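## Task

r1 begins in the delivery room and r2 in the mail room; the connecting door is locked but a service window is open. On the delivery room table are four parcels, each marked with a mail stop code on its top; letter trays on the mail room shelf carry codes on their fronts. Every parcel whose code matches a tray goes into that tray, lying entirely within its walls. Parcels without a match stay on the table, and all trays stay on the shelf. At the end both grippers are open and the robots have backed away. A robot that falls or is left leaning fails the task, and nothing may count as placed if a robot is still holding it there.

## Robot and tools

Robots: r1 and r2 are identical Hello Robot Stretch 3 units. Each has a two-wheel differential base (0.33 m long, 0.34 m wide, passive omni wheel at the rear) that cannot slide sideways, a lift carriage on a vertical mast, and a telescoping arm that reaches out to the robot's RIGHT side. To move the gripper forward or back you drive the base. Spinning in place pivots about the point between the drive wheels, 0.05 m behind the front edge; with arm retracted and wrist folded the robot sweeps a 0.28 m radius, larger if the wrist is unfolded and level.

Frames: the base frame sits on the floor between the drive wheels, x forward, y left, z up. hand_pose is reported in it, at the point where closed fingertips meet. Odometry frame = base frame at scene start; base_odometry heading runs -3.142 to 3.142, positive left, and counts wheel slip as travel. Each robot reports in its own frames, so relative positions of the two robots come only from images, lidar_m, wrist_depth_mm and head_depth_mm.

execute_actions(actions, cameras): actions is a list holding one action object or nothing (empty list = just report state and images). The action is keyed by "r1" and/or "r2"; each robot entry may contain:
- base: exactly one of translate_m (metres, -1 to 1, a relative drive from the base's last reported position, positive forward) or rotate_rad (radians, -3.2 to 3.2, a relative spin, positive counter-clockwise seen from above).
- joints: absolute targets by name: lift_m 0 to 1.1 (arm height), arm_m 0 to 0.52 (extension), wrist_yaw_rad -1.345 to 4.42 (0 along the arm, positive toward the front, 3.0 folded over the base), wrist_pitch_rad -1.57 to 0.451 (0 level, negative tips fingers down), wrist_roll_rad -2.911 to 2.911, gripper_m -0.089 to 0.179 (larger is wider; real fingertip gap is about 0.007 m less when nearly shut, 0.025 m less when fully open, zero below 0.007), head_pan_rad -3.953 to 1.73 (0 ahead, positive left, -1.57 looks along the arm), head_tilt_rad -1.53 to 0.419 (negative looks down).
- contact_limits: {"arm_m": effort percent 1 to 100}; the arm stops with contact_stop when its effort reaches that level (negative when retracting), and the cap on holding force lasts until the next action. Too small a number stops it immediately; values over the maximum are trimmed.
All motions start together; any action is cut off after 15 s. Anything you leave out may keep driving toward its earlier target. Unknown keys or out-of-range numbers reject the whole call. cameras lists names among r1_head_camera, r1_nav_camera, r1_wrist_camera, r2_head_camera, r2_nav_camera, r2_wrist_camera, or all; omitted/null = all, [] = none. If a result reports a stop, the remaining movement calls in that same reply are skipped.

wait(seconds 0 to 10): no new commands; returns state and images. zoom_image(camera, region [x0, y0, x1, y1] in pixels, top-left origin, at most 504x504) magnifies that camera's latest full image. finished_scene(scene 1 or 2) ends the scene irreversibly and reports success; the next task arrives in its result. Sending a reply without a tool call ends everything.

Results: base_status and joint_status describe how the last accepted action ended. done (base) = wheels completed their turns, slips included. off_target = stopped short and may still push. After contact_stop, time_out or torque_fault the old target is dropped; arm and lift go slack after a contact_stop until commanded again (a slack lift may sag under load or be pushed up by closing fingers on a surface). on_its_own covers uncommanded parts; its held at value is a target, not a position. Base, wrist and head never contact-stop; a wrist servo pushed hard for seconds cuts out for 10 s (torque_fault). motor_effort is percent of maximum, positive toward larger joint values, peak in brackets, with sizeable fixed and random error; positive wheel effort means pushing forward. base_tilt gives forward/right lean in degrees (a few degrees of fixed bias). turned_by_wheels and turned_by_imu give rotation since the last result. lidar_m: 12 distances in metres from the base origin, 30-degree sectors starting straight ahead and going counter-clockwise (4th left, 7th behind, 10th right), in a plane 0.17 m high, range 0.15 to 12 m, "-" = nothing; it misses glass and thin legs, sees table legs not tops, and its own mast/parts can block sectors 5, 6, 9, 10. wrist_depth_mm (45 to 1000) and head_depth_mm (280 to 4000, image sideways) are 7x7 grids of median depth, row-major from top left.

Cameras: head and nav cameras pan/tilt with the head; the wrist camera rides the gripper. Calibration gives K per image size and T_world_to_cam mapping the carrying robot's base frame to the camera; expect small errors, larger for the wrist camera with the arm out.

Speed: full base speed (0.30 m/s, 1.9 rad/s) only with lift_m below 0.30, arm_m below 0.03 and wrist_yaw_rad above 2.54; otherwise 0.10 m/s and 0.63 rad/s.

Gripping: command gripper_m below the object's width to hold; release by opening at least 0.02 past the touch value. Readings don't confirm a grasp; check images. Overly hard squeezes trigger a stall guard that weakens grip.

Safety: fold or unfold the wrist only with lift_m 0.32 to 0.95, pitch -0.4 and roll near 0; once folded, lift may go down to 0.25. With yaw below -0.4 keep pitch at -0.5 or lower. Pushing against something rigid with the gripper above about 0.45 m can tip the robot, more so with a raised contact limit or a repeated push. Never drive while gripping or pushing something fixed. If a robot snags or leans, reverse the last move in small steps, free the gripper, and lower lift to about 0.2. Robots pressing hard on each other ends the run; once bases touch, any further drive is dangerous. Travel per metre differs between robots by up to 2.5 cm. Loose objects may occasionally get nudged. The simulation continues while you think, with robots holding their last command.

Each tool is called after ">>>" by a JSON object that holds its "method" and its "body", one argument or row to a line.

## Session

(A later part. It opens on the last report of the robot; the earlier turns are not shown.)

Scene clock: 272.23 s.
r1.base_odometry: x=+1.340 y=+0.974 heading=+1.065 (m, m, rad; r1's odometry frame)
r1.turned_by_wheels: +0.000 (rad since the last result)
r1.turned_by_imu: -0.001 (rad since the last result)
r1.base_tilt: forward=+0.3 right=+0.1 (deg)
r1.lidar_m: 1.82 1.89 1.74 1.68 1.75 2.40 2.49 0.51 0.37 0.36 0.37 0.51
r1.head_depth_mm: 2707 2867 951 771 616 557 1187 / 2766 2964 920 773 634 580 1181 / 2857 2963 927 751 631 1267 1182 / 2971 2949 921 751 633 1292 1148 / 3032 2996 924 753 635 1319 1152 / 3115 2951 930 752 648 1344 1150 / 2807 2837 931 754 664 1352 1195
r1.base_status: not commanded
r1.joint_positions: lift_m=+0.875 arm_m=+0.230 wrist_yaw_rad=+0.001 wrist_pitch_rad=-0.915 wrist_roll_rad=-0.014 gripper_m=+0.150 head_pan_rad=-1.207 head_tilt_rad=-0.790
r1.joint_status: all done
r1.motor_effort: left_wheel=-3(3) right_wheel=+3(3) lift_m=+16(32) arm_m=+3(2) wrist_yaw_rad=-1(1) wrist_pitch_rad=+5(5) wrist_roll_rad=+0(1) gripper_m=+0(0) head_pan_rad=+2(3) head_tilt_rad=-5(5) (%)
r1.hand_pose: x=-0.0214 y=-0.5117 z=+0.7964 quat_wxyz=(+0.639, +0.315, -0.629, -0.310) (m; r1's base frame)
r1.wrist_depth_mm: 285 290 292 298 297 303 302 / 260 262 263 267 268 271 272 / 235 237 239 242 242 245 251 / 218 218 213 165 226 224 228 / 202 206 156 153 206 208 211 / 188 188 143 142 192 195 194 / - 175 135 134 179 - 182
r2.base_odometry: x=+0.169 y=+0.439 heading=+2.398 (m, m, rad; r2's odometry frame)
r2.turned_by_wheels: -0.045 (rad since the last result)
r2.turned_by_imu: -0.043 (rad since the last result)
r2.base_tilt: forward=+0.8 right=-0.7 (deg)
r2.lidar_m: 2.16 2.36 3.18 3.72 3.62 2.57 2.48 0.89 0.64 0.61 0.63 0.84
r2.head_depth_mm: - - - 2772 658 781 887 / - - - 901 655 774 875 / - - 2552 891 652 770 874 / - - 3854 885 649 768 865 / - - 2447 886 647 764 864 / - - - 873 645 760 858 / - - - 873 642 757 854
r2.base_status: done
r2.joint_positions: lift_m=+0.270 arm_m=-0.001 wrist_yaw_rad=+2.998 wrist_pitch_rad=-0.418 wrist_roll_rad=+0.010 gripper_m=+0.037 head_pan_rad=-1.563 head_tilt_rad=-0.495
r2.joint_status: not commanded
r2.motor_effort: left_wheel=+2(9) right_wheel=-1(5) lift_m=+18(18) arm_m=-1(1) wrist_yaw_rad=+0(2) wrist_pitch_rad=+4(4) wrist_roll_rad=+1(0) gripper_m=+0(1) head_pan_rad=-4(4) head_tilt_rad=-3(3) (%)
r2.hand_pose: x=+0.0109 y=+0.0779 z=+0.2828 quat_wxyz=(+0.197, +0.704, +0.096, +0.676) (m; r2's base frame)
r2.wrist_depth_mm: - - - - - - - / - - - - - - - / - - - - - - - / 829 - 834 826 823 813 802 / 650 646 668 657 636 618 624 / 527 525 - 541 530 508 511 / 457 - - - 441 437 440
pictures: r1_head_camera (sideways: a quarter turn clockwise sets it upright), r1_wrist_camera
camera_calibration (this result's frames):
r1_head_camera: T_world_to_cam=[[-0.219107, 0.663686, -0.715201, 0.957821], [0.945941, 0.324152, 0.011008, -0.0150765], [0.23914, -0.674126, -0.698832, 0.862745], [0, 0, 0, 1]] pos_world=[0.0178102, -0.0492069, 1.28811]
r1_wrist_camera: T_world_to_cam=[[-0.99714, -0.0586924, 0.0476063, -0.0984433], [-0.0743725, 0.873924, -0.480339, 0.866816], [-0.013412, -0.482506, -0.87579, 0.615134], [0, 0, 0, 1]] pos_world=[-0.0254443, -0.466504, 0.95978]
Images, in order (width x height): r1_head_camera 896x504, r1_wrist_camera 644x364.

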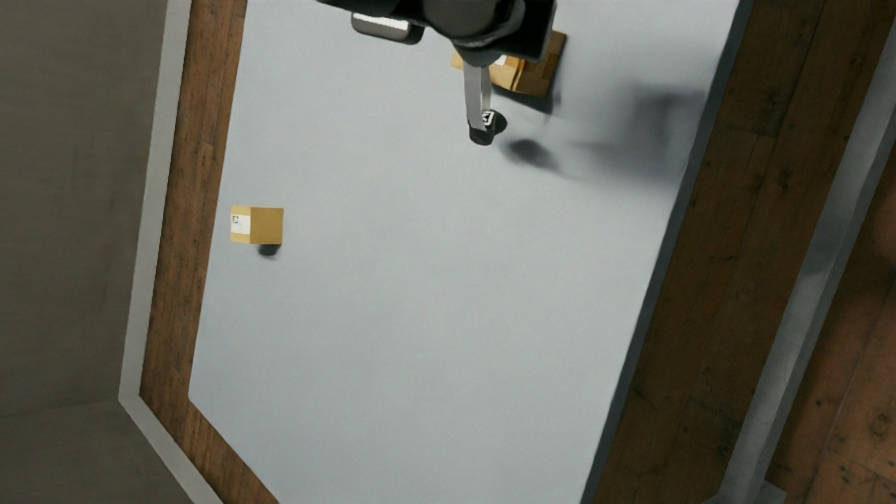

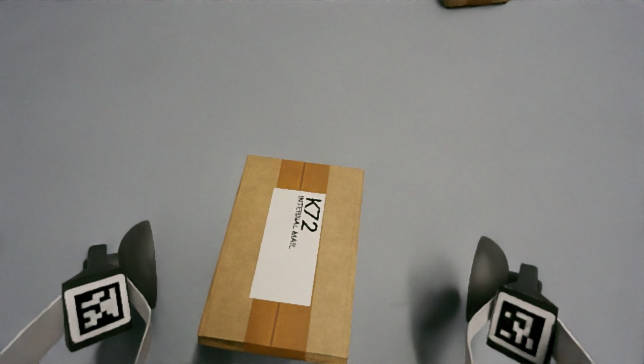

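>>> {"method": "execute_actions", "body": {
  "actions": [
    {"r1":{"joints":{"gripper_m":0.03}}}
  ],
  "cameras": ["r1_wrist_camera","r1_head_camera"]
}}

Scene clock: 280.23 s.
r1.base_odometry: x=+1.340 y=+0.974 heading=+1.065 (m, m, rad; r1's odometry frame)
r1.turned_by_wheels: +0.000 (rad since the last result)
r1.turned_by_imu: -0.001 (rad since the last result)
r1.base_tilt: forward=+0.3 right=+0.1 (deg)
r1.lidar_m: 1.82 1.89 1.74 1.68 1.75 2.40 2.49 0.51 0.37 0.36 0.37 0.51
r1.head_depth_mm: 2705 2852 951 772 617 558 1185 / 2769 2909 923 752 633 579 1179 / 2870 2952 925 751 632 1265 1190 / 2964 2986 923 750 634 1291 1145 / 3091 2960 926 753 633 1319 1150 / 3115 2984 927 752 648 1356 1150 / 2813 2819 929 755 665 1346 1188
r1.base_status: not commanded
r1.joint_positions: lift_m=+0.875 arm_m=+0.230 wrist_yaw_rad=+0.001 wrist_pitch_rad=-0.915 wrist_roll_rad=-0.014 gripper_m=+0.031 head_pan_rad=-1.207 head_tilt_rad=-0.790
r1.joint_status: all done
r1.motor_effort: left_wheel=-3(3) right_wheel=+3(3) lift_m=+16(16) arm_m=+3(3) wrist_yaw_rad=-1(2) wrist_pitch_rad=+5(5) wrist_roll_rad=+1(0) gripper_m=-16(90) head_pan_rad=+3(2) head_tilt_rad=-6(6) (%)
r1.hand_pose: x=-0.0214 y=-0.5117 z=+0.7964 quat_wxyz=(+0.639, +0.315, -0.629, -0.310) (m; r1's base frame)
r1.wrist_depth_mm: 287 289 292 297 299 303 303 / 260 262 263 265 269 270 272 / 235 235 241 243 243 244 249 / 217 219 220 163 224 226 227 / 202 202 201 149 207 207 208 / 188 188 138 139 190 193 194 / 176 175 172 131 177 180 181
r2.base_odometry: x=+0.169 y=+0.439 heading=+2.398 (m, m, rad; r2's odometry frame)
r2.turned_by_wheels: +0.000 (rad since the last result)
r2.turned_by_imu: +0.001 (rad since the last result)
r2.base_tilt: forward=+0.9 right=-0.7 (deg)
r2.lidar_m: 2.15 2.37 3.20 3.71 3.64 2.58 2.48 0.89 0.64 0.61 0.63 0.85
r2.head_depth_mm: - - - 2778 656 782 881 / - - - 898 654 775 876 / - - 2499 891 652 774 873 / - - 3876 885 652 768 866 / - - 2440 879 649 764 862 / - - - 876 643 760 860 / - - - 872 640 756 853
r2.base_status: not commanded
r2.joint_positions: lift_m=+0.270 arm_m=-0.001 wrist_yaw_rad=+2.998 wrist_pitch_rad=-0.418 wrist_roll_rad=+0.010 gripper_m=+0.037 head_pan_rad=-1.563 head_tilt_rad=-0.495
r2.joint_status: not commanded
r2.motor_effort: left_wheel=+2(2) right_wheel=-1(1) lift_m=+18(18) arm_m=-1(1) wrist_yaw_rad=+2(2) wrist_pitch_rad=+4(5) wrist_roll_rad=+0(0) gripper_m=+1(1) head_pan_rad=-5(3) head_tilt_rad=-4(3) (%)
r2.hand_pose: x=+0.0109 y=+0.0779 z=+0.2828 quat_wxyz=(+0.197, +0.704, +0.096, +0.676) (m; r2's base frame)
r2.wrist_depth_mm: - - - - - - - / - - - - - - - / - - - - - - - / 832 - 827 827 836 803 804 / 657 637 679 648 631 628 629 / 529 527 - 535 533 521 519 / 461 - - - 440 436 438
pictures: r1_head_camera (sideways: a quarter turn clockwise sets it upright), r1_wrist_camera
camera_calibration (this result's frames):
r1_head_camera: T_world_to_cam=[[-0.219107, 0.663686, -0.715201, 0.957821], [0.945941, 0.324152, 0.011008, -0.0150765], [0.23914, -0.674126, -0.698832, 0.862745], [0, 0, 0, 1]] pos_world=[0.0178102, -0.0492069, 1.28811]
r1_wrist_camera: T_world_to_cam=[[-0.99714, -0.0586944, 0.0476071, -0.0984444], [-0.0743749, 0.873915, -0.480356, 0.866825], [-0.0134104, -0.482523, -0.875781, 0.615108], [0, 0, 0, 1]] pos_world=[-0.025444, -0.466505, 0.959771]
Images, in order (width x height): r1_head_camera 896x504, r1_wrist_camera 644x364.

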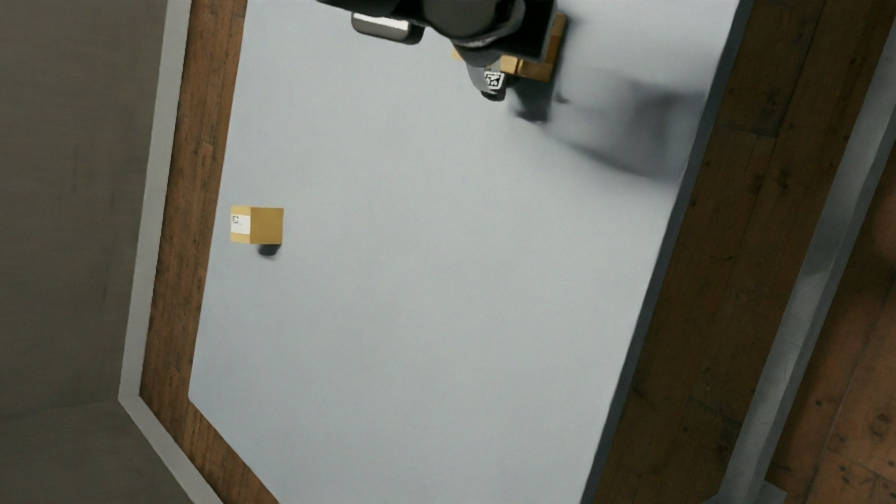

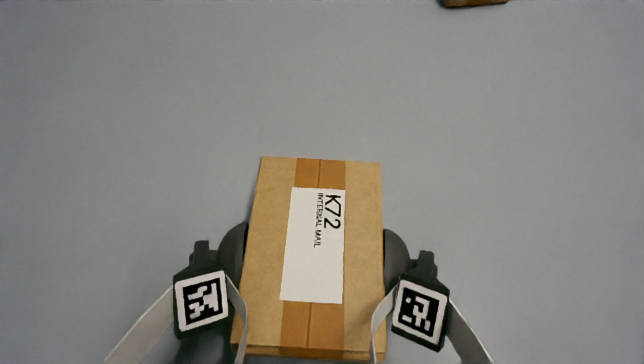

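>>> {"method": "zoom_image", "body": {
  "camera": "r1_head_camera",
  "region": [222, 195, 292, 255]
}}

Region (222, 195, 292, 255) of r1_head_camera's 896x504 image, scaled by 7.200, with more detail than that image has; it fills the top 432 rows of this view, and the rest is white.

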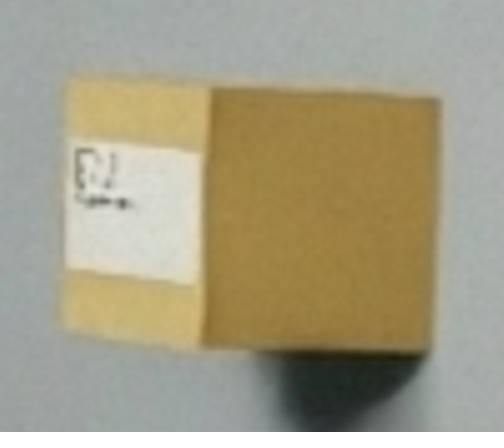

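>>> {"method": "execute_actions", "body": {
  "actions": [
    {"r1":{"joints":{"lift_m":1.03}}}
  ],
  "cameras": ["r1_wrist_camera"]
}}

>>> {"method": "execute_actions", "body": {
  "actions": [
    {"r1":{"base":{"translate_m":-1.0},"joints":{"arm_m":0.01,"head_pan_rad":-1.57,"head_tilt_rad":-0.6}},"r2":{"joints":{"lift_m":0.9}}}
  ],
  "cameras": ["r1_wrist_camera","r1_nav_camera"]
}}

Scene clock: 306.90 s.
r1.base_odometry: x=+1.340 y=+0.974 heading=+1.065 (m, m, rad; r1's odometry frame)
r1.turned_by_wheels: +0.000 (rad since the last result)
r1.turned_by_imu: -0.001 (rad since the last result)
r1.base_tilt: forward=+0.3 right=+0.1 (deg)
r1.lidar_m: 1.82 1.89 1.74 1.68 1.75 2.39 2.49 0.50 0.37 0.36 0.37 0.51
r1.head_depth_mm: 2689 2884 952 711 632 557 1186 / 2768 2972 925 752 632 578 1186 / 2864 2951 924 751 632 1274 1187 / 2912 2980 928 752 632 1298 1142 / 3035 2958 926 751 633 1321 1143 / 3122 2970 927 753 649 1350 1150 / 2787 2859 928 754 664 1347 1188
r1.base_status: not commanded
r1.joint_positions: lift_m=+1.030 arm_m=+0.230 wrist_yaw_rad=+0.001 wrist_pitch_rad=-0.915 wrist_roll_rad=-0.014 gripper_m=+0.031 head_pan_rad=-1.207 head_tilt_rad=-0.790
r1.joint_status: all done
r1.motor_effort: left_wheel=-3(3) right_wheel=+2(2) lift_m=+36(43) arm_m=+3(4) wrist_yaw_rad=-1(1) wrist_pitch_rad=+5(5) wrist_roll_rad=+0(0) gripper_m=-16(16) head_pan_rad=+2(3) head_tilt_rad=-6(7) (%)
r1.hand_pose: x=-0.0214 y=-0.5117 z=+0.9505 quat_wxyz=(+0.639, +0.315, -0.629, -0.310) (m; r1's base frame)
r1.wrist_depth_mm: 513 495 519 527 539 533 494 / 464 461 467 471 429 483 466 / 422 428 427 433 439 439 440 / 386 388 391 162 404 399 407 / 357 361 359 150 368 373 375 / 335 340 138 138 339 344 348 / 310 313 308 131 314 322 321
r2.base_odometry: x=+0.169 y=+0.439 heading=+2.398 (m, m, rad; r2's odometry frame)
r2.turned_by_wheels: +0.000 (rad since the last result)
r2.turned_by_imu: +0.001 (rad since the last result)
r2.base_tilt: forward=+0.8 right=-0.6 (deg)
r2.lidar_m: 2.16 2.36 3.18 3.72 3.62 2.58 2.48 0.89 0.64 0.61 0.63 0.85
r2.head_depth_mm: - - - 2750 660 781 882 / - - - 892 656 773 879 / - - 2516 892 652 772 874 / - - 3915 887 648 768 868 / - - 2441 879 649 764 866 / - - - 881 645 761 863 / - - - 872 641 755 853
r2.base_status: not commanded
r2.joint_positions: lift_m=+0.270 arm_m=-0.001 wrist_yaw_rad=+2.998 wrist_pitch_rad=-0.418 wrist_roll_rad=+0.010 gripper_m=+0.037 head_pan_rad=-1.563 head_tilt_rad=-0.495
r2.joint_status: not commanded
r2.motor_effort: left_wheel=+2(2) right_wheel=-1(1) lift_m=+18(18) arm_m=-1(1) wrist_yaw_rad=+2(1) wrist_pitch_rad=+5(5) wrist_roll_rad=+0(0) gripper_m=+1(0) head_pan_rad=-4(3) head_tilt_rad=-2(3) (%)
r2.hand_pose: x=+0.0109 y=+0.0779 z=+0.2828 quat_wxyz=(+0.197, +0.704, +0.096, +0.676) (m; r2's base frame)
r2.wrist_depth_mm: - - - - - - - / - - - - - - - / - - - - - - - / 845 - 833 821 816 801 797 / 640 647 657 657 630 638 622 / 528 523 - 543 539 511 505 / 461 - - - 443 437 440
pictures: r1_wrist_camera
camera_calibration (this result's frames):
r1_wrist_camera: T_world_to_cam=[[-0.99714, -0.0586947, 0.0476074, -0.105781], [-0.0743754, 0.873914, -0.480356, 0.940849], [-0.0134104, -0.482523, -0.875781, 0.750064], [0, 0, 0, 1]] pos_world=[-0.025444, -0.466507, 1.11387]
Images, in order (width x height): r1_wrist_camera 644x364.

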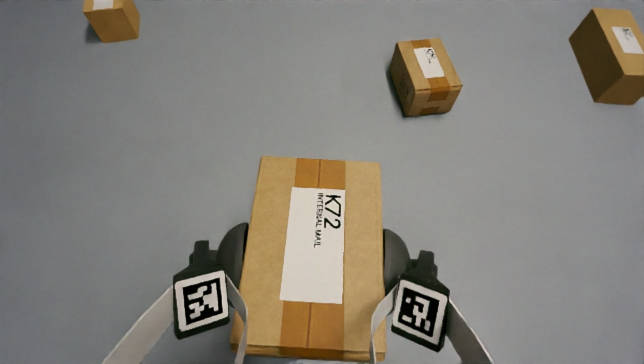

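Scene clock: 317.97 s.
r1.base_odometry: x=+0.855 y=+0.100 heading=+1.065 (m, m, rad; r1's odometry frame)
r1.turned_by_wheels: +0.000 (rad since the last result)
r1.turned_by_imu: -0.007 (rad since the last result)
r1.base_tilt: forward=+0.3 right=+0.0 (deg)
r1.lidar_m: 1.37 2.40 1.75 1.68 1.75 1.55 1.50 1.55 2.12 1.00 0.38 0.50
r1.head_depth_mm: 2712 2968 3241 - - - - / 2726 2968 3204 - - - - / 2680 2950 3213 - - - - / 2705 2925 3139 2345 1785 411 1264 / 2705 2933 3148 2274 1735 1487 1292 / 2690 2910 3125 973 759 658 1217 / 2673 2892 3130 974 762 626 545
r1.base_status: done
r1.joint_positions: lift_m=+1.030 arm_m=+0.010 wrist_yaw_rad=+0.001 wrist_pitch_rad=-0.915 wrist_roll_rad=-0.014 gripper_m=+0.031 head_pan_rad=-1.563 head_tilt_rad=-0.606
r1.joint_status: all done
r1.motor_effort: left_wheel=-3(8) right_wheel=+2(4) lift_m=+36(36) arm_m=-3(2) wrist_yaw_rad=-1(1) wrist_pitch_rad=+5(5) wrist_roll_rad=+0(0) gripper_m=-16(16) head_pan_rad=-1(21) head_tilt_rad=+2(19) (%)
r1.hand_pose: x=-0.0214 y=-0.2925 z=+0.9505 quat_wxyz=(+0.639, +0.315, -0.629, -0.310) (m; r1's base frame)
r1.wrist_depth_mm: 512 520 551 - - - - / 469 469 - - - - - / 425 425 - - - - - / 390 389 - 162 - - - / 360 362 478 149 - - - / 876 872 138 138 - - - / 997 - 963 131 - - -
r2.base_odometry: x=+0.169 y=+0.439 heading=+2.398 (m, m, rad; r2's odometry frame)
r2.turned_by_wheels: +0.000 (rad since the last result)
r2.turned_by_imu: +0.003 (rad since the last result)
r2.base_tilt: forward=+0.9 right=-0.7 (deg)
r2.lidar_m: 2.16 2.36 3.17 3.73 3.63 2.58 2.49 0.89 0.64 0.61 0.63 0.85
r2.head_depth_mm: - - - 2780 657 781 854 / - - - 899 655 775 864 / - - 2485 888 651 772 870 / - - 3851 889 647 772 865 / - - 2457 880 647 764 846 / - - - 876 644 757 851 / - - - 871 643 757 852
r2.base_status: not commanded
r2.joint_positions: lift_m=+0.900 arm_m=-0.001 wrist_yaw_rad=+2.998 wrist_pitch_rad=-0.418 wrist_roll_rad=+0.010 gripper_m=+0.037 head_pan_rad=-1.563 head_tilt_rad=-0.495
r2.joint_status: all done
r2.motor_effort: left_wheel=+2(2) right_wheel=-1(1) lift_m=+24(25) arm_m=-1(1) wrist_yaw_rad=+2(2) wrist_pitch_rad=+4(4) wrist_roll_rad=+1(0) gripper_m=+1(0) head_pan_rad=-3(4) head_tilt_rad=-3(3) (%)
r2.hand_pose: x=+0.0109 y=+0.0779 z=+0.9124 quat_wxyz=(+0.197, +0.704, +0.096, +0.676) (m; r2's base frame)
r2.wrist_depth_mm: - - - - - - - / - - - - - - - / - - - - - - - / - - - - - - - / - - - - - - - / - - - - - - - / - - - - - - -
pictures: r1_nav_camera (sideways: a quarter turn counterclockwise sets it upright), r1_wrist_camera
camera_calibration (this result's frames):
r1_nav_camera: T_world_to_cam=[[0.0335368, -0.557125, 0.829751, -1.03849], [-0.998863, -0.0468409, 0.00892124, 0.0472893], [0.0338961, -0.829106, -0.558062, 0.683713], [0, 0, 0, 1]] pos_world=[0.0588881, -0.0094845, 1.24282]
r1_wrist_camera: T_world_to_cam=[[-0.99714, -0.0586946, 0.0476072, -0.0929126], [-0.0743752, 0.873915, -0.480356, 0.749251], [-0.0134103, -0.482523, -0.875781, 0.855853], [0, 0, 0, 1]] pos_world=[-0.025444, -0.247266, 1.11387]
Images, in order (width x height): r1_nav_camera 672x504, r1_wrist_camera 644x364.

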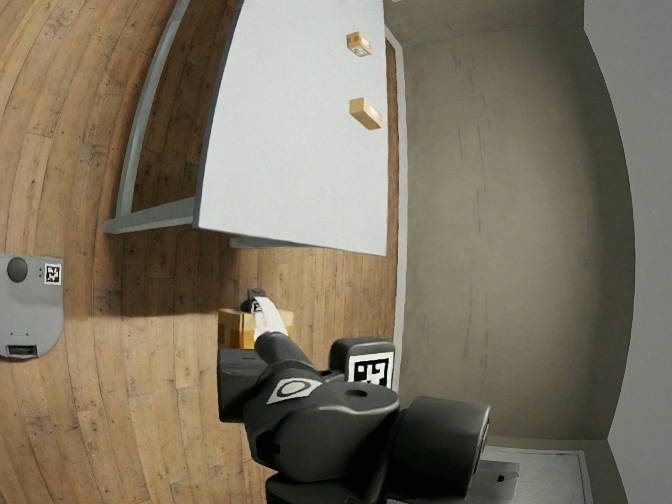

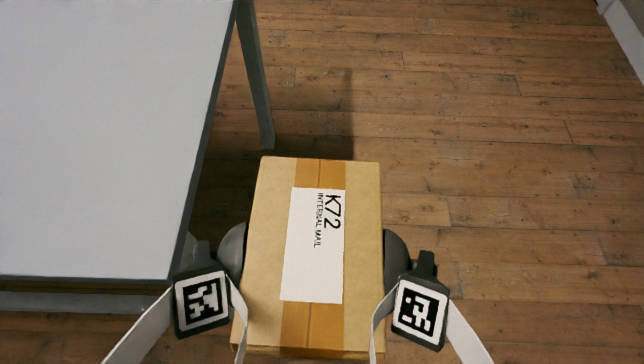

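>>> {"method": "execute_actions", "body": {
  "actions": [
    {"r1":{"base":{"translate_m":-0.92}},"r2":{"joints":{"wrist_yaw_rad":0.0,"wrist_pitch_rad":-0.4,"gripper_m":0.15}}}
  ],
  "cameras": ["r2_head_camera","r2_wrist_camera"]
}}

>>> {"method": "execute_actions", "body": {
  "actions": [
    {"r1":{"base":{"rotate_rad":-1.59}},"r2":{"joints":{"lift_m":1.05,"wrist_pitch_rad":-0.9}}}
  ],
  "cameras": ["r1_nav_camera","r1_head_camera","r2_wrist_camera"]
}}

Scene clock: 332.90 s.
r1.base_odometry: x=+0.409 y=-0.705 heading=+1.065 (m, m, rad; r1's odometry frame)
r1.turned_by_wheels: +0.000 (rad since the last result)
r1.turned_by_imu: -0.007 (rad since the last result)
r1.base_tilt: forward=+0.3 right=+0.0 (deg)
r1.lidar_m: 1.37 2.40 1.74 1.68 0.84 0.61 0.58 0.60 0.83 2.12 3.19 1.13
r1.head_depth_mm: 1689 1795 1923 - - - - / 2427 2506 2524 - - - - / 2702 2972 3185 - - - - / 2667 2983 3139 2355 1786 411 1261 / 2683 2946 3085 2345 1845 1527 1288 / 2707 2953 3126 2357 1842 1522 1292 / 2700 2980 3131 2352 1852 1522 1301
r1.base_status: done
r1.joint_positions: lift_m=+1.030 arm_m=+0.010 wrist_yaw_rad=+0.001 wrist_pitch_rad=-0.915 wrist_roll_rad=-0.014 gripper_m=+0.031 head_pan_rad=-1.563 head_tilt_rad=-0.606
r1.joint_status: not commanded
r1.motor_effort: left_wheel=-2(7) right_wheel=+2(2) lift_m=+35(36) arm_m=-3(3) wrist_yaw_rad=-1(2) wrist_pitch_rad=+5(5) wrist_roll_rad=+0(0) gripper_m=-16(16) head_pan_rad=-3(2) head_tilt_rad=+3(2) (%)
r1.hand_pose: x=-0.0214 y=-0.2925 z=+0.9505 quat_wxyz=(+0.639, +0.315, -0.629, -0.310) (m; r1's base frame)
r1.wrist_depth_mm: - - - - - - 695 / - - - - - - 681 / - - - - - - 674 / - - - 163 - - 671 / - - - 149 - - 679 / - - 138 138 - 988 673 / 995 997 970 130 - 922 679
r2.base_odometry: x=+0.169 y=+0.439 heading=+2.398 (m, m, rad; r2's odometry frame)
r2.turned_by_wheels: +0.000 (rad since the last result)
r2.turned_by_imu: +0.003 (rad since the last result)
r2.base_tilt: forward=+0.9 right=-0.6 (deg)
r2.lidar_m: 2.16 2.37 3.20 3.72 3.63 2.58 2.48 0.89 0.64 0.61 0.63 0.85
r2.head_depth_mm: - - - 2785 659 776 851 / - - - 897 655 766 865 / - - 2504 893 654 762 - / - - 3792 883 650 755 - / - - 2443 881 646 757 863 / - - - 877 643 756 855 / - - 3718 871 641 754 854
r2.base_status: not commanded
r2.joint_positions: lift_m=+0.900 arm_m=-0.001 wrist_yaw_rad=+0.003 wrist_pitch_rad=-0.418 wrist_roll_rad=+0.010 gripper_m=+0.150 head_pan_rad=-1.563 head_tilt_rad=-0.495
r2.joint_status: all done
r2.motor_effort: left_wheel=+2(2) right_wheel=-1(0) lift_m=+24(24) arm_m=-1(1) wrist_yaw_rad=-3(3) wrist_pitch_rad=+6(5) wrist_roll_rad=+1(0) gripper_m=+1(83) head_pan_rad=-5(4) head_tilt_rad=-4(2) (%)
r2.hand_pose: x=-0.0208 y=-0.3685 z=+0.9124 quat_wxyz=(+0.689, +0.147, -0.695, -0.147) (m; r2's base frame)
r2.wrist_depth_mm: 410 - - - - 466 352 / 407 - - - 595 479 378 / 362 375 374 370 370 367 402 / 279 283 284 291 297 303 315 / 439 441 451 469 481 488 518 / 483 - 511 525 547 - 571 / 532 563 577 602 621 662 673
pictures: r2_head_camera (sideways: a quarter turn clockwise sets it upright), r2_wrist_camera
camera_calibration (this result's frames):
r2_head_camera: T_world_to_cam=[[-0.0382151, 0.465128, -0.884418, 1.17401], [0.999218, 0.00883612, -0.0385286, 0.0460815], [-0.0101059, -0.885199, -0.465103, 0.562951], [0, 0, 0, 1]] pos_world=[0.00450862, -0.0481497, 1.30192]
r2_wrist_camera: T_world_to_cam=[[-0.997628, 0.0684335, -0.00748513, 0.00487587], [0.042978, 0.53419, -0.844271, 1.00273], [-0.0537779, -0.84259, -0.535864, 0.337609], [0, 0, 0, 1]] pos_world=[-0.0200753, -0.251519, 1.02753]
Images, in order (width x height): r2_head_camera 896x504, r2_wrist_camera 644x364.

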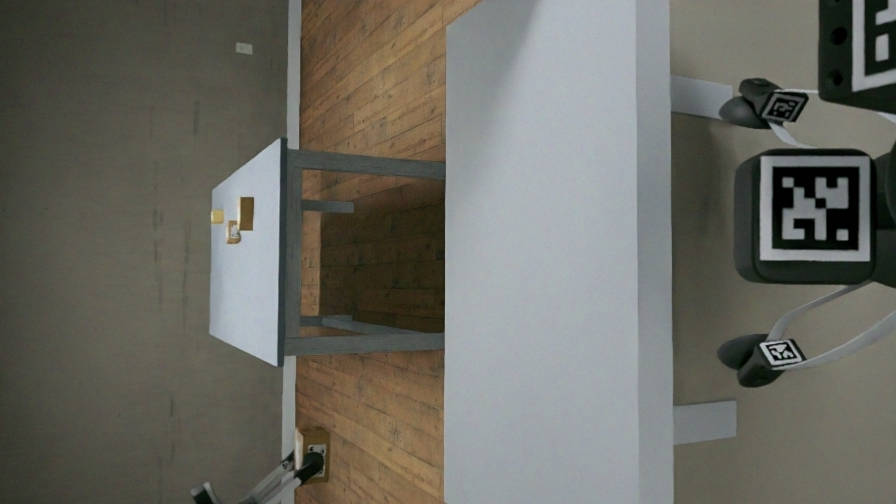

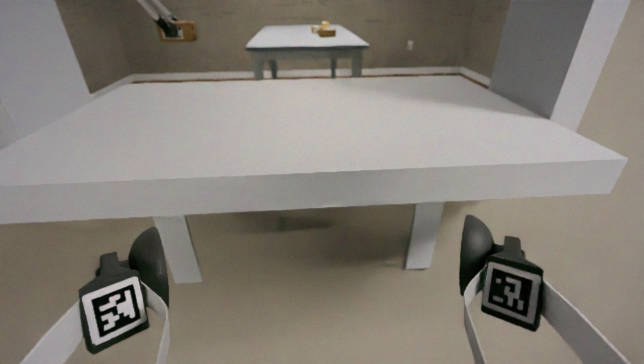

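Scene clock: 336.37 s.
r1.base_odometry: x=+0.409 y=-0.705 heading=-0.525 (m, m, rad; r1's odometry frame)
r1.turned_by_wheels: -1.590 (rad since the last result)
r1.turned_by_imu: -1.567 (rad since the last result)
r1.base_tilt: forward=+0.3 right=+0.0 (deg)
r1.lidar_m: 1.98 3.17 1.12 1.31 2.43 1.75 1.67 0.85 0.61 0.58 0.60 0.81
r1.head_depth_mm: 481 528 577 - - - - / 480 526 574 - - - - / 479 524 571 - - - - / 475 521 578 645 750 411 1013 / 474 518 574 644 732 846 1005 / 471 518 572 641 729 845 999 / 471 515 570 637 723 836 987
r1.base_status: done
r1.joint_positions: lift_m=+1.030 arm_m=+0.010 wrist_yaw_rad=+0.001 wrist_pitch_rad=-0.915 wrist_roll_rad=-0.014 gripper_m=+0.031 head_pan_rad=-1.563 head_tilt_rad=-0.606
r1.joint_status: not commanded
r1.motor_effort: left_wheel=+1(5) right_wheel=-3(7) lift_m=+36(36) arm_m=-3(3) wrist_yaw_rad=-1(1) wrist_pitch_rad=+5(5) wrist_roll_rad=+0(0) gripper_m=-16(16) head_pan_rad=-1(2) head_tilt_rad=+2(2) (%)
r1.hand_pose: x=-0.0214 y=-0.2925 z=+0.9505 quat_wxyz=(+0.639, +0.315, -0.629, -0.310) (m; r1's base frame)
r1.wrist_depth_mm: 388 387 393 388 386 381 380 / 460 457 461 457 455 453 451 / 556 558 555 556 556 550 547 / 728 712 670 162 714 700 700 / - - 858 149 930 974 947 / - - 139 139 - - - / 974 994 993 130 - - -
r2.base_odometry: x=+0.169 y=+0.439 heading=+2.398 (m, m, rad; r2's odometry frame)
r2.turned_by_wheels: +0.000 (rad since the last result)
r2.turned_by_imu: +0.001 (rad since the last result)
r2.base_tilt: forward=+0.9 right=-0.7 (deg)
r2.lidar_m: 2.15 2.36 3.20 3.73 3.63 2.58 2.48 0.89 0.64 0.61 0.63 0.85
r2.head_depth_mm: - - - - - - - / - - - - - - - / - - 2503 - - - - / - - 3871 880 - 784 - / - - 2421 878 648 763 876 / - - - 877 642 757 881 / - - - 877 643 754 851
r2.base_status: not commanded
r2.joint_positions: lift_m=+1.050 arm_m=-0.001 wrist_yaw_rad=+0.003 wrist_pitch_rad=-0.905 wrist_roll_rad=+0.010 gripper_m=+0.150 head_pan_rad=-1.563 head_tilt_rad=-0.495
r2.joint_status: all done
r2.motor_effort: left_wheel=+2(2) right_wheel=-1(1) lift_m=+24(25) arm_m=-1(1) wrist_yaw_rad=-4(3) wrist_pitch_rad=+2(6) wrist_roll_rad=+0(0) gripper_m=+1(0) head_pan_rad=-4(3) head_tilt_rad=-3(1) (%)
r2.hand_pose: x=-0.0212 y=-0.2835 z=+0.9721 quat_wxyz=(+0.633, +0.309, -0.638, -0.310) (m; r2's base frame)
r2.wrist_depth_mm: 383 397 400 401 400 409 434 / 345 344 351 349 361 369 512 / 526 537 562 572 593 626 638 / 663 681 707 739 771 810 843 / 865 864 954 - - - - / - - - - - - - / - - - - - - -
pictures: r1_head_camera (sideways: a quarter turn clockwise sets it upright), r1_nav_camera (sideways: a quarter turn counterclockwise sets it upright), r2_wrist_camera
camera_calibration (this result's frames):
r1_head_camera: T_world_to_cam=[[0.0272467, 0.555645, -0.830973, 1.10723], [0.999578, -0.0235595, 0.0170216, -0.0232361], [-0.0101194, -0.831086, -0.556052, 0.678533], [0, 0, 0, 1]] pos_world=[-0.0000757607, -0.0518535, 1.29777]
r1_nav_camera: T_world_to_cam=[[0.033483, -0.557107, 0.829765, -1.03851], [-0.998867, -0.0467445, 0.00892224, 0.047288], [0.0338163, -0.829124, -0.558041, 0.683686], [0, 0, 0, 1]] pos_world=[0.0588872, -0.00949109, 1.24282]
r2_wrist_camera: T_world_to_cam=[[-0.997568, 0.0642217, 0.0270771, -0.0356856], [0.0423517, 0.867111, -0.496311, 0.763793], [-0.0553527, -0.493957, -0.867722, 0.86264], [0, 0, 0, 1]] pos_world=[-0.0201973, -0.233895, 1.12858]
Images, in order (width x height): r1_head_camera 896x504, r1_nav_camera 672x504, r2_wrist_camera 644x364.

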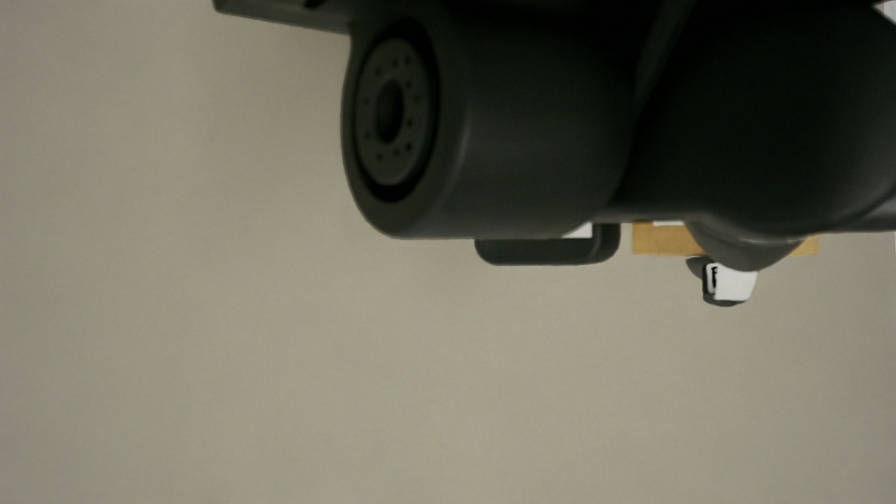

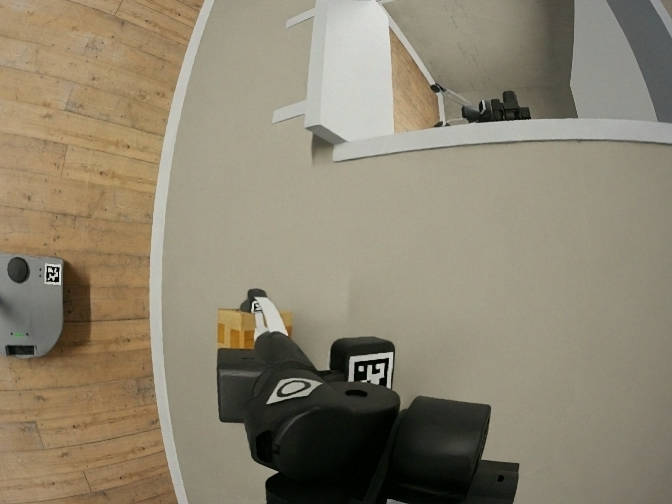

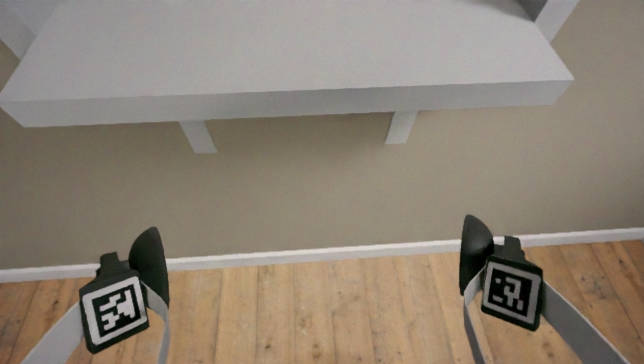

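>>> {"method": "execute_actions", "body": {
  "actions": [
    {"r1":{"base":{"translate_m":0.62},"joints":{"head_tilt_rad":-0.45}}}
  ],
  "cameras": ["r1_nav_camera","r1_wrist_camera","r2_head_camera"]
}}

Scene clock: 352.33 s.
r1.base_odometry: x=+0.945 y=-1.016 heading=-0.525 (m, m, rad; r1's odometry frame)
r1.turned_by_wheels: +0.000 (rad since the last result)
r1.turned_by_imu: +0.002 (rad since the last result)
r1.base_tilt: forward=+0.3 right=+0.0 (deg)
r1.lidar_m: 2.01 2.55 1.15 1.10 3.30 2.39 2.29 0.83 0.60 0.57 0.59 0.80
r1.head_depth_mm: - - - 3212 - - - / - - - 3231 - - - / - - - 3228 - - - / - - - 3032 697 567 745 / - 1047 - 2921 682 570 778 / - - - 3121 686 572 775 / - - - 3111 689 574 770
r1.base_status: done
r1.joint_positions: lift_m=+1.030 arm_m=+0.010 wrist_yaw_rad=+0.001 wrist_pitch_rad=-0.915 wrist_roll_rad=-0.014 gripper_m=+0.031 head_pan_rad=-1.563 head_tilt_rad=-0.458
r1.joint_status: all done
r1.motor_effort: left_wheel=+1(5) right_wheel=-2(4) lift_m=+35(35) arm_m=-3(3) wrist_yaw_rad=-1(1) wrist_pitch_rad=+5(5) wrist_roll_rad=+0(0) gripper_m=-16(16) head_pan_rad=-2(2) head_tilt_rad=+4(17) (%)
r1.hand_pose: x=-0.0214 y=-0.2925 z=+0.9505 quat_wxyz=(+0.639, +0.315, -0.629, -0.310) (m; r1's base frame)
r1.wrist_depth_mm: 312 315 317 323 323 327 348 / 295 296 296 297 297 300 305 / 549 543 538 526 536 533 535 / 711 696 650 163 691 671 666 / 973 949 826 149 863 947 933 / - - 138 138 - - - / 977 995 988 131 - - -
r2.base_odometry: x=+0.169 y=+0.439 heading=+2.398 (m, m, rad; r2's odometry frame)
r2.turned_by_wheels: +0.000 (rad since the last result)
r2.turned_by_imu: +0.003 (rad since the last result)
r2.base_tilt: forward=+0.8 right=-0.7 (deg)
r2.lidar_m: 2.16 2.36 3.19 3.71 3.62 2.58 2.48 0.89 0.64 0.61 0.63 0.85
r2.head_depth_mm: - - - - - - - / - - - - - - - / - - 2531 - - - - / - 3172 3709 885 - 786 - / - 1028 2339 881 647 767 879 / - - - 879 642 759 882 / - - - 871 641 755 855
r2.base_status: not commanded
r2.joint_positions: lift_m=+1.050 arm_m=-0.001 wrist_yaw_rad=+0.003 wrist_pitch_rad=-0.905 wrist_roll_rad=+0.010 gripper_m=+0.150 head_pan_rad=-1.563 head_tilt_rad=-0.495
r2.joint_status: not commanded
r2.motor_effort: left_wheel=+2(2) right_wheel=-1(1) lift_m=+24(24) arm_m=-1(1) wrist_yaw_rad=-4(3) wrist_pitch_rad=+2(2) wrist_roll_rad=+1(0) gripper_m=+1(1) head_pan_rad=-4(4) head_tilt_rad=-2(3) (%)
r2.hand_pose: x=-0.0212 y=-0.2835 z=+0.9721 quat_wxyz=(+0.633, +0.309, -0.638, -0.310) (m; r2's base frame)
r2.wrist_depth_mm: 386 391 401 400 404 409 437 / 343 346 346 356 362 366 514 / 529 542 555 577 596 611 640 / 654 675 707 736 766 784 838 / 858 869 958 - - - - / - - - - - - - / - - - - - - -
pictures: r1_nav_camera (sideways: a quarter turn counterclockwise sets it upright), r1_wrist_camera, r2_head_camera (sideways: a quarter turn clockwise sets it upright)
camera_calibration (this result's frames):
r1_nav_camera: T_world_to_cam=[[0.0324943, -0.429082, 0.902681, -1.1336], [-0.998881, -0.0450049, 0.0145646, 0.0399401], [0.0343757, -0.902144, -0.430064, 0.517165], [0, 0, 0, 1]] pos_world=[0.0589531, -0.018052, 1.24511]
r1_wrist_camera: T_world_to_cam=[[-0.997141, -0.0586875, 0.0476016, -0.0929049], [-0.0743662, 0.873915, -0.480356, 0.749246], [-0.0134089, -0.482523, -0.875781, 0.855856], [0, 0, 0, 1]] pos_world=[-0.0254446, -0.247259, 1.11387]
r2_head_camera: T_world_to_cam=[[-0.0382151, 0.465128, -0.884418, 1.17401], [0.999218, 0.00883611, -0.0385286, 0.0460815], [-0.0101059, -0.885199, -0.465103, 0.562951], [0, 0, 0, 1]] pos_world=[0.00450862, -0.0481497, 1.30192]
Images, in order (width x height): r1_nav_camera 672x504, r1_wrist_camera 644x364, r2_head_camera 896x504.

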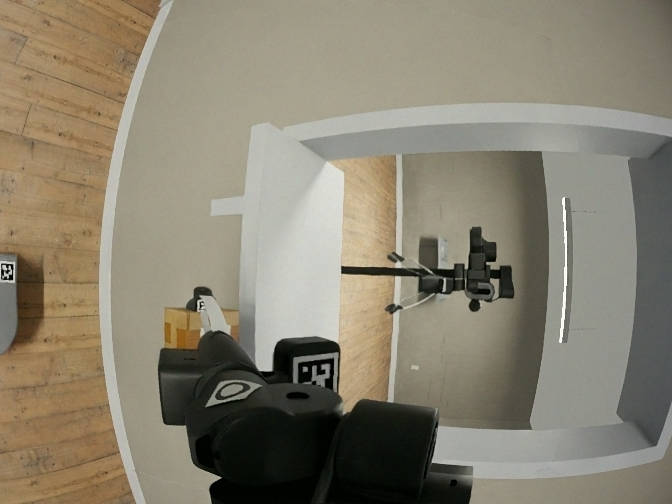

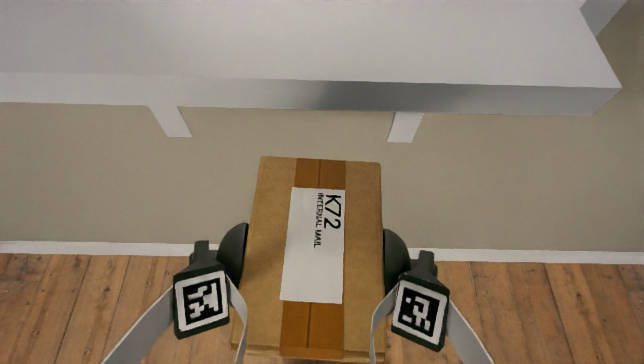

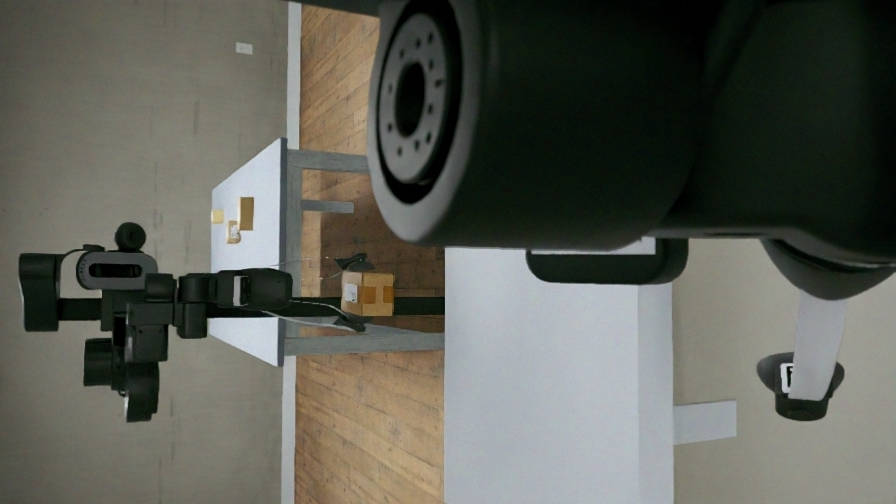

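>>> {"method": "execute_actions", "body": {
  "actions": [
    {"r1":{"base":{"translate_m":0.07},"joints":{"lift_m":1.08}}}
  ],
  "cameras": []
}}

>>> {"method": "execute_actions", "body": {
  "actions": [
    {"r1":{"joints":{"arm_m":0.34}},"r2":{"joints":{"head_tilt_rad":-0.3,"head_pan_rad":-1.3}}}
  ],
  "cameras": ["r1_nav_camera","r1_wrist_camera","r2_head_camera","r2_wrist_camera"]
}}

Scene clock: 364.30 s.
r1.base_odometry: x=+1.006 y=-1.051 heading=-0.525 (m, m, rad; r1's odometry frame)
r1.turned_by_wheels: +0.000 (rad since the last result)
r1.turned_by_imu: +0.000 (rad since the last result)
r1.base_tilt: forward=+0.3 right=+0.0 (deg)
r1.lidar_m: 2.01 2.47 1.13 1.13 1.12 2.46 2.36 0.82 0.60 0.57 0.59 0.80
r1.head_depth_mm: - - - - - - - / - - - - - - - / - - - - - - - / 1241 1034 1456 1543 682 567 548 / - - - 3111 685 569 779 / - - - 3076 687 571 773 / - - - 3091 689 572 764
r1.base_status: done
r1.joint_positions: lift_m=+1.080 arm_m=+0.010 wrist_yaw_rad=+0.001 wrist_pitch_rad=-0.915 wrist_roll_rad=-0.014 gripper_m=+0.031 head_pan_rad=-1.563 head_tilt_rad=-0.458
r1.joint_status: all done
r1.motor_effort: left_wheel=+0(5) right_wheel=-3(3) lift_m=+35(41) arm_m=-3(2) wrist_yaw_rad=-2(1) wrist_pitch_rad=+5(5) wrist_roll_rad=+0(0) gripper_m=-16(16) head_pan_rad=-4(1) head_tilt_rad=+4(4) (%)
r1.hand_pose: x=-0.0214 y=-0.2925 z=+1.0005 quat_wxyz=(+0.639, +0.315, -0.629, -0.310) (m; r1's base frame)
r1.wrist_depth_mm: 377 389 391 395 405 403 392 / 358 353 355 355 360 365 375 / 532 351 350 348 345 343 346 / 711 697 661 162 667 687 664 / 978 985 834 149 865 911 908 / - - 138 138 - - - / - - - 131 - - -
r2.base_odometry: x=+0.169 y=+0.439 heading=+2.398 (m, m, rad; r2's odometry frame)
r2.turned_by_wheels: +0.000 (rad since the last result)
r2.turned_by_imu: +0.001 (rad since the last result)
r2.base_tilt: forward=+0.8 right=-0.8 (deg)
r2.lidar_m: 2.16 2.37 3.19 3.73 3.64 2.58 2.48 0.89 0.64 0.61 0.63 0.85
r2.head_depth_mm: - - - - - - - / - - - - - - - / - - 2511 - - - - / 1151 1016 1423 884 - 779 - / - - 2482 885 649 762 873 / - - - 872 643 758 885 / - - - 871 640 757 849
r2.base_status: not commanded
r2.joint_positions: lift_m=+1.050 arm_m=-0.001 wrist_yaw_rad=+0.003 wrist_pitch_rad=-0.905 wrist_roll_rad=+0.010 gripper_m=+0.150 head_pan_rad=-1.563 head_tilt_rad=-0.495
r2.joint_status: not commanded
r2.motor_effort: left_wheel=+2(2) right_wheel=-1(1) lift_m=+24(24) arm_m=-1(1) wrist_yaw_rad=-4(3) wrist_pitch_rad=+2(2) wrist_roll_rad=+1(0) gripper_m=+0(1) head_pan_rad=-3(5) head_tilt_rad=-2(3) (%)
r2.hand_pose: x=-0.0212 y=-0.2835 z=+0.9721 quat_wxyz=(+0.633, +0.309, -0.638, -0.310) (m; r2's base frame)
r2.wrist_depth_mm: 382 394 398 398 404 408 434 / 344 346 349 353 361 367 521 / 528 541 555 580 598 611 641 / 658 675 692 725 777 800 833 / 885 874 961 989 - - - / - - - - - - - / - - - - - - -
pictures: none
No camera images: the call's "cameras" was empty. Leave "cameras" out to get every camera's image.

Scene clock: 367.93 s.
r1.base_odometry: x=+1.006 y=-1.051 heading=-0.525 (m, m, rad; r1's odometry frame)
r1.turned_by_wheels: +0.000 (rad since the last result)
r1.turned_by_imu: -0.001 (rad since the last result)
r1.base_tilt: forward=+0.3 right=+0.0 (deg)
r1.lidar_m: 2.01 2.48 1.13 1.13 1.11 2.46 2.36 0.83 0.60 0.57 0.59 0.80
r1.head_depth_mm: - - - 3001 673 581 791 / - - - 3089 674 565 788 / - - - 2880 677 566 784 / 1236 1050 1438 667 657 568 779 / - - - 3100 684 569 777 / - - - 3146 685 571 773 / - - - 3140 688 573 767
r1.base_status: not commanded
r1.joint_positions: lift_m=+1.080 arm_m=+0.340 wrist_yaw_rad=+0.001 wrist_pitch_rad=-0.915 wrist_roll_rad=-0.014 gripper_m=+0.031 head_pan_rad=-1.563 head_tilt_rad=-0.458
r1.joint_status: all done
r1.motor_effort: left_wheel=+1(1) right_wheel=-2(3) lift_m=+35(35) arm_m=+3(1) wrist_yaw_rad=-1(1) wrist_pitch_rad=+5(5) wrist_roll_rad=+0(0) gripper_m=-16(16) head_pan_rad=-3(3) head_tilt_rad=+3(4) (%)
r1.hand_pose: x=-0.0214 y=-0.6217 z=+1.0005 quat_wxyz=(+0.639, +0.315, -0.629, -0.310) (m; r1's base frame)
r1.wrist_depth_mm: - - - - - - - / - - - - - - - / 313 316 324 322 328 328 333 / 290 291 296 162 298 300 302 / 269 271 268 149 276 278 279 / 248 252 138 138 256 257 260 / 231 234 233 130 236 240 244
r2.base_odometry: x=+0.169 y=+0.439 heading=+2.398 (m, m, rad; r2's odometry frame)
r2.turned_by_wheels: +0.000 (rad since the last result)
r2.turned_by_imu: +0.001 (rad since the last result)
r2.base_tilt: forward=+0.9 right=-0.7 (deg)
r2.lidar_m: 2.16 2.36 3.17 3.71 3.63 2.58 2.48 0.89 0.64 0.61 0.63 0.84
r2.head_depth_mm: - - 727 713 686 709 - / - - 1340 2712 813 652 561 / - - - 3645 2526 648 558 / - - - - 895 645 704 / - - - - 2683 642 726 / 592 611 635 658 680 642 749 / 542 569 602 636 679 715 773
r2.base_status: not commanded
r2.joint_positions: lift_m=+1.050 arm_m=-0.001 wrist_yaw_rad=+0.003 wrist_pitch_rad=-0.905 wrist_roll_rad=+0.010 gripper_m=+0.150 head_pan_rad=-1.307 head_tilt_rad=-0.310
r2.joint_status: all done
r2.motor_effort: left_wheel=+2(2) right_wheel=-1(1) lift_m=+24(24) arm_m=-1(1) wrist_yaw_rad=-3(4) wrist_pitch_rad=+2(2) wrist_roll_rad=+0(0) gripper_m=+1(1) head_pan_rad=+6(28) head_tilt_rad=+6(19) (%)
r2.hand_pose: x=-0.0212 y=-0.2835 z=+0.9721 quat_wxyz=(+0.633, +0.309, -0.638, -0.310) (m; r2's base frame)
r2.wrist_depth_mm: 382 393 398 395 403 407 435 / 344 346 347 352 360 368 523 / 527 534 565 575 589 611 640 / 655 677 711 732 763 793 843 / 868 872 957 - - - - / - - - - - - - / - - - - - - -
pictures: r1_nav_camera (sideways: a quarter turn counterclockwise sets it upright), r1_wrist_camera, r2_head_camera (sideways: a quarter turn clockwise sets it upright), r2_wrist_camera
camera_calibration (this result's frames):
r1_nav_camera: T_world_to_cam=[[0.0324515, -0.428748, 0.902841, -1.13381], [-0.998885, -0.0449058, 0.0145785, 0.0399221], [0.0342923, -0.902307, -0.429727, 0.516728], [0, 0, 0, 1]] pos_world=[0.0589516, -0.0180781, 1.24512]
r1_wrist_camera: T_world_to_cam=[[-0.997147, -0.0585859, 0.0476016, -0.114559], [-0.0742772, 0.873923, -0.480356, 1.061], [-0.013458, -0.482521, -0.875781, 0.740784], [0, 0, 0, 1]] pos_world=[-0.0254539, -0.576502, 1.16388]
r2_head_camera: T_world_to_cam=[[-0.110422, 0.276118, -0.954759, 1.26625], [0.966274, 0.254681, -0.0380991, 0.0457326], [0.232639, -0.926767, -0.294928, 0.340013], [0, 0, 0, 1]] pos_world=[0.0165307, -0.046169, 1.31099]
r2_wrist_camera: T_world_to_cam=[[-0.997568, 0.0642218, 0.027077, -0.0356856], [0.0423518, 0.867111, -0.496311, 0.763793], [-0.0553527, -0.493957, -0.867723, 0.86264], [0, 0, 0, 1]] pos_world=[-0.0201973, -0.233895, 1.12858]
Images, in order (width x height): r1_nav_camera 672x504, r1_wrist_camera 644x364, r2_head_camera 896x504, r2_wrist_camera 644x364.

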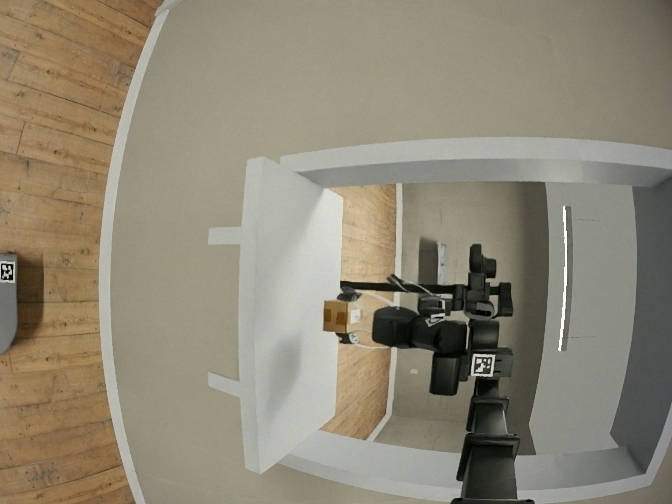

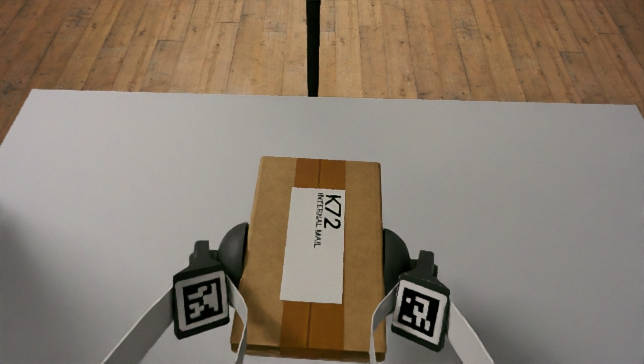

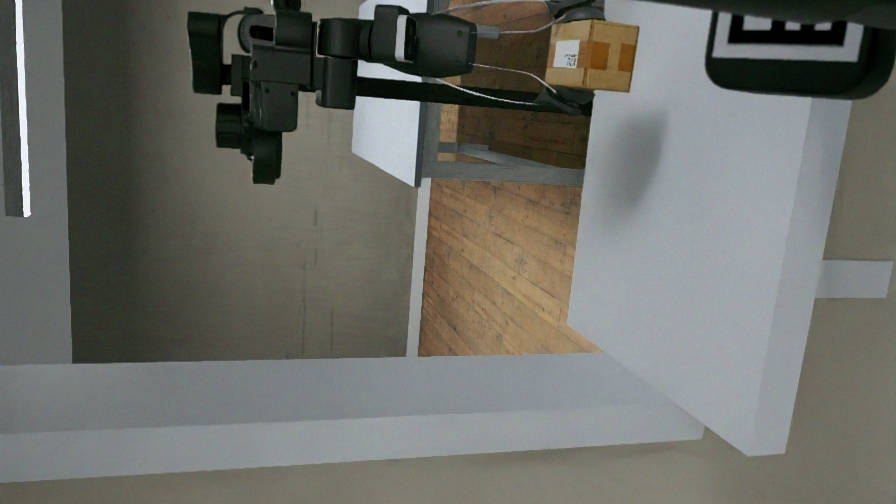

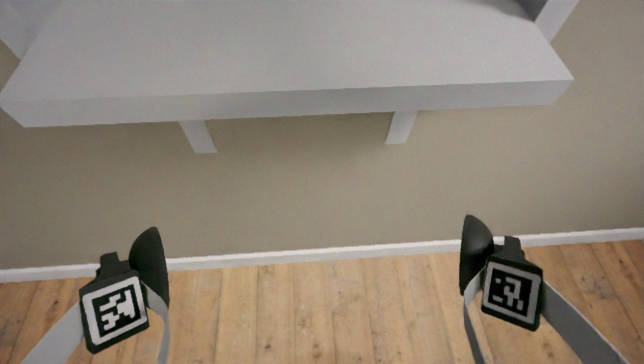

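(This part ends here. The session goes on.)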